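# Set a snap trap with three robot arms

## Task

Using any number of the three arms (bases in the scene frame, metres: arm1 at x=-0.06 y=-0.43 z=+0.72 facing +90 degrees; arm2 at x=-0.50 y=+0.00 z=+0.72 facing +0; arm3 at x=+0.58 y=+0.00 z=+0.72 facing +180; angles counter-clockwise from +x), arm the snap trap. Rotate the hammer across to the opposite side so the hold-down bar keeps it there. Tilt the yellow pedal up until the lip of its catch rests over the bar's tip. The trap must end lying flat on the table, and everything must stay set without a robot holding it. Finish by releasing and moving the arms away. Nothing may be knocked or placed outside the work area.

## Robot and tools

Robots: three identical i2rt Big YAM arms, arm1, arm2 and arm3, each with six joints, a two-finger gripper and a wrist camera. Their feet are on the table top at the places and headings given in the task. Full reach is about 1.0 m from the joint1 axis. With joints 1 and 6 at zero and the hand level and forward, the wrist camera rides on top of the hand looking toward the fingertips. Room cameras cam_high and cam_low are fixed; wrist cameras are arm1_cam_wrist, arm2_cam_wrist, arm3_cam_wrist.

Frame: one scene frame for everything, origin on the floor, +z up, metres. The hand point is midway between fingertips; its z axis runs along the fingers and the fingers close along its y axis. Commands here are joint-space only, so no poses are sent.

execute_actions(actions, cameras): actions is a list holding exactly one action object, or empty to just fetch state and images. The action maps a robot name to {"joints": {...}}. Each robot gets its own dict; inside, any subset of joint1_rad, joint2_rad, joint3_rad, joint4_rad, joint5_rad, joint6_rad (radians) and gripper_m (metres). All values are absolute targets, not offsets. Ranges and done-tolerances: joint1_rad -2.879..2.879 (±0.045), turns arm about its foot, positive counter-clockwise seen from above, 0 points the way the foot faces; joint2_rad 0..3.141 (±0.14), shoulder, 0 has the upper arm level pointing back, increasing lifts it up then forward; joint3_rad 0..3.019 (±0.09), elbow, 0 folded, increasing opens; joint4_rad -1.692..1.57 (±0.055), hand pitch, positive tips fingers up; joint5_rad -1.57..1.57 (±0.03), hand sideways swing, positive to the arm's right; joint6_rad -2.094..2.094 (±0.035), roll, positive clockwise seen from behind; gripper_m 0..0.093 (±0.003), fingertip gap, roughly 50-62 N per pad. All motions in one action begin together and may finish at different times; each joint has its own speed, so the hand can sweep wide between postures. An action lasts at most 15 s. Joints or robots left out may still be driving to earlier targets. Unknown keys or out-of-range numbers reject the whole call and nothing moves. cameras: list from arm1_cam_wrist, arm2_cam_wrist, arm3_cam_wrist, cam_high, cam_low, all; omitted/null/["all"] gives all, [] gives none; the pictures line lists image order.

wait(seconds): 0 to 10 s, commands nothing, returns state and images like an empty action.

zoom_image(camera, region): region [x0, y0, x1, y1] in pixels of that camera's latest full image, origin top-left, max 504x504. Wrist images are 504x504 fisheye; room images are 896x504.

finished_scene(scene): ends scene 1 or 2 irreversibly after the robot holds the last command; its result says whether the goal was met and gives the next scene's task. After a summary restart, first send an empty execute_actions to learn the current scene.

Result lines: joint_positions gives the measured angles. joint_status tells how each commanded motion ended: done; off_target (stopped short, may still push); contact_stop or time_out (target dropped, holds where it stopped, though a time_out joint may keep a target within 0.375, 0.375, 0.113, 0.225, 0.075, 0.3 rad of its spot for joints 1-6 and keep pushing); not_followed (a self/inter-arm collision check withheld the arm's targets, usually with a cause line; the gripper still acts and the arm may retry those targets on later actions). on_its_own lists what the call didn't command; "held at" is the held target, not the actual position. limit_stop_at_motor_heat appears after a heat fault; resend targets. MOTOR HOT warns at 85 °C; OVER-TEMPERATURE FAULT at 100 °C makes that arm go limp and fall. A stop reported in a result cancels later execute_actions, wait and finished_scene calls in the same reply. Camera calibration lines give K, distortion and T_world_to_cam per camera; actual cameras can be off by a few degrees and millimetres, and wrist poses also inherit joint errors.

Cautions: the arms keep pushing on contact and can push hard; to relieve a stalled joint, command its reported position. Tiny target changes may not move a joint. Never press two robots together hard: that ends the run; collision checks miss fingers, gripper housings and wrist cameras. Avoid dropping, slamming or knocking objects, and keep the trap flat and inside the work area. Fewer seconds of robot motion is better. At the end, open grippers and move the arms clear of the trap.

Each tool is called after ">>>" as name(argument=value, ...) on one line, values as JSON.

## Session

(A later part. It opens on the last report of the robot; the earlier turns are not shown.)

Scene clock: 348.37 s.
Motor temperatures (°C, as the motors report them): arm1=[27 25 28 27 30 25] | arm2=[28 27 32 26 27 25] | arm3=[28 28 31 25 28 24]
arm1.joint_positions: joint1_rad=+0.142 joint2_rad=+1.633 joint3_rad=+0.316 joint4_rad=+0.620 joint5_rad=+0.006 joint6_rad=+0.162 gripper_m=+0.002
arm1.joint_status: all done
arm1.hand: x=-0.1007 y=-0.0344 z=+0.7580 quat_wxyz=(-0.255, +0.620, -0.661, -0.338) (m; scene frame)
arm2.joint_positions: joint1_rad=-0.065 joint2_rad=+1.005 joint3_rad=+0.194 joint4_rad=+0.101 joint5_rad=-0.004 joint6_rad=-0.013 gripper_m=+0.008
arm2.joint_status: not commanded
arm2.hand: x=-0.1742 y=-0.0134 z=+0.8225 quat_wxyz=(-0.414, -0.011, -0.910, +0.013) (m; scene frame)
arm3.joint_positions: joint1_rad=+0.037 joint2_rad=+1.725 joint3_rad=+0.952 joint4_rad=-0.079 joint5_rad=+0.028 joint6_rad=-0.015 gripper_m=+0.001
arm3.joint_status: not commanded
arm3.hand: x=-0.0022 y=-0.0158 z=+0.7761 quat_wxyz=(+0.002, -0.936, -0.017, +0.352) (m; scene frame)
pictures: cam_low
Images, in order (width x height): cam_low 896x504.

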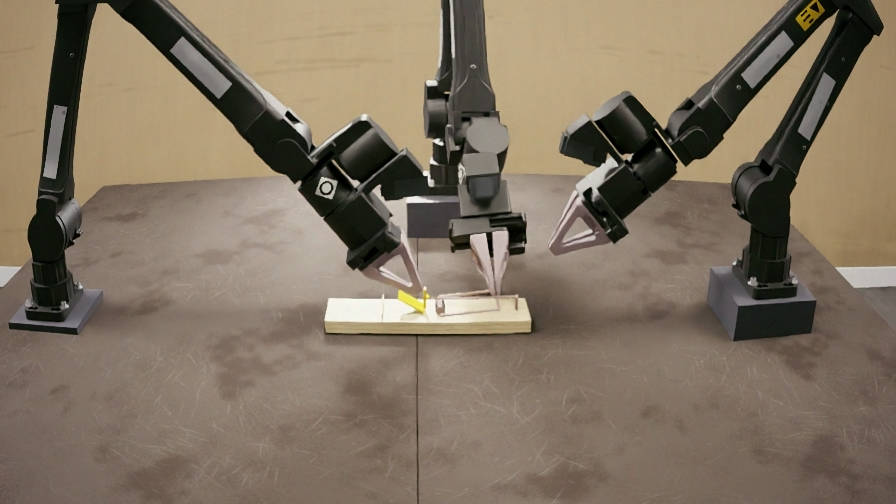

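Engaged.

>>> execute_actions(actions=[{"arm1":{"joints":{"joint1_rad":0.142,"joint3_rad":0.316,"joint4_rad":0.62,"gripper_m":0.014}},"arm3":{"joints":{"joint2_rad":1.62}}}], cameras=["cam_low"])

>>> execute_actions(actions=[{"arm1":{"joints":{"joint2_rad":1.0}},"arm3":{"joints":{"joint2_rad":1.0,"joint3_rad":0.7}},"arm2":{"joints":{"joint2_rad":0.5}}}], cameras=[])

>>> execute_actions(actions=[{"arm1":{"joints":{"joint2_rad":0.9,"joint4_rad":-0.3}},"arm3":{"joints":{"joint4_rad":-0.7}},"arm2":{"joints":{"joint4_rad":-0.4}}}], cameras=["cam_low"])

Scene clock: 366.47 s.
Motor temperatures (°C, as the motors report them): arm1=[27 26 28 27 30 25] | arm2=[28 27 32 26 27 25] | arm3=[28 28 32 25 28 24]
arm1.joint_positions: joint1_rad=+0.142 joint2_rad=+1.632 joint3_rad=+0.316 joint4_rad=+0.620 joint5_rad=+0.001 joint6_rad=+0.170 gripper_m=+0.014
arm1.joint_status: all done
arm1.hand: x=-0.1016 y=-0.0343 z=+0.7583 quat_wxyz=(-0.252, +0.617, -0.662, -0.341) (m; scene frame)
arm2.joint_positions: joint1_rad=-0.065 joint2_rad=+1.005 joint3_rad=+0.194 joint4_rad=+0.101 joint5_rad=-0.004 joint6_rad=-0.013 gripper_m=+0.008
arm2.joint_status: not commanded
arm2.hand: x=-0.1742 y=-0.0134 z=+0.8225 quat_wxyz=(-0.414, -0.011, -0.910, +0.013) (m; scene frame)
arm3.joint_positions: joint1_rad=+0.037 joint2_rad=+1.618 joint3_rad=+0.958 joint4_rad=-0.080 joint5_rad=+0.028 joint6_rad=-0.015 gripper_m=+0.001
arm3.joint_status: all done
arm3.hand: x=-0.0107 y=-0.0152 z=+0.8393 quat_wxyz=(+0.002, -0.915, -0.015, +0.404) (m; scene frame)
pictures: cam_low
Images, in order (width x height): cam_low 896x504.

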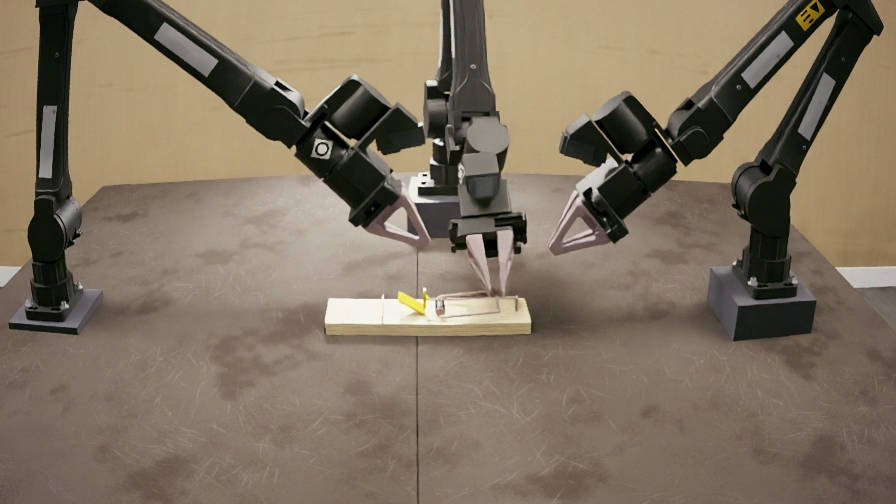

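Scene clock: 367.87 s.
Motor temperatures (°C, as the motors report them): arm1=[27 26 28 27 30 25] | arm2=[28 27 32 26 27 25] | arm3=[28 28 32 25 28 24]
arm1.joint_positions: joint1_rad=+0.142 joint2_rad=+1.001 joint3_rad=+0.316 joint4_rad=+0.620 joint5_rad=+0.001 joint6_rad=+0.172 gripper_m=+0.014
arm1.joint_status: all done
arm1.hand: x=-0.1007 y=-0.0163 z=+1.0098 quat_wxyz=(-0.409, +0.495, -0.535, -0.548) (m; scene frame)
arm2.joint_positions: joint1_rad=-0.065 joint2_rad=+0.504 joint3_rad=+0.194 joint4_rad=+0.101 joint5_rad=-0.004 joint6_rad=-0.013 gripper_m=+0.008
arm2.joint_status: all done
arm2.hand: x=-0.1715 y=-0.0124 z=+0.9782 quat_wxyz=(-0.627, -0.008, -0.779, +0.019) (m; scene frame)
arm3.joint_positions: joint1_rad=+0.037 joint2_rad=+0.996 joint3_rad=+0.698 joint4_rad=-0.083 joint5_rad=+0.028 joint6_rad=-0.015 gripper_m=+0.001
arm3.joint_status: all done
arm3.hand: x=+0.1138 y=-0.0079 z=+1.0153 quat_wxyz=(-0.001, -0.828, -0.010, +0.561) (m; scene frame)
pictures: none
No camera images: the call's "cameras" was empty. Leave "cameras" out to get every camera's image.

Scene clock: 369.37 s.
Motor temperatures (°C, as the motors report them): arm1=[27 26 28 27 30 25] | arm2=[28 27 33 26 27 25] | arm3=[28 28 31 25 28 24]
arm1.joint_positions: joint1_rad=+0.142 joint2_rad=+0.894 joint3_rad=+0.316 joint4_rad=-0.289 joint5_rad=+0.001 joint6_rad=+0.172 gripper_m=+0.014
arm1.joint_status: all done
arm1.hand: x=-0.0919 y=-0.1152 z=+0.8530 quat_wxyz=(-0.204, +0.640, -0.687, -0.278) (m; scene frame)
arm2.joint_positions: joint1_rad=-0.065 joint2_rad=+0.504 joint3_rad=+0.194 joint4_rad=-0.389 joint5_rad=-0.004 joint6_rad=-0.013 gripper_m=+0.008
arm2.joint_status: all done
arm2.hand: x=-0.2246 y=-0.0109 z=+0.8714 quat_wxyz=(-0.419, -0.011, -0.908, +0.013) (m; scene frame)
arm3.joint_positions: joint1_rad=+0.037 joint2_rad=+0.996 joint3_rad=+0.698 joint4_rad=-0.691 joint5_rad=+0.028 joint6_rad=-0.015 gripper_m=+0.001
arm3.joint_status: all done
arm3.hand: x=+0.2069 y=-0.0061 z=+0.9012 quat_wxyz=(+0.003, -0.958, -0.019, +0.287) (m; scene frame)
pictures: cam_low
Images, in order (width x height): cam_low 896x504.

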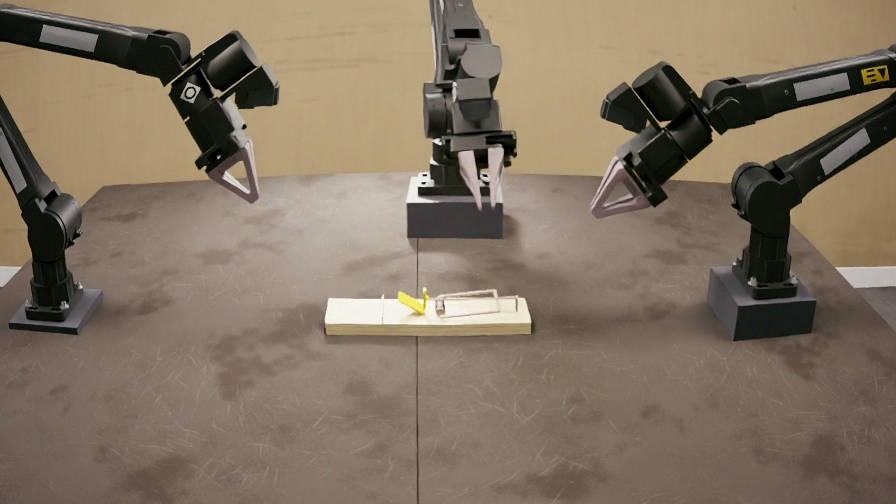

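>>> finished_scene(scene=2)

The scene is finished: the task was done.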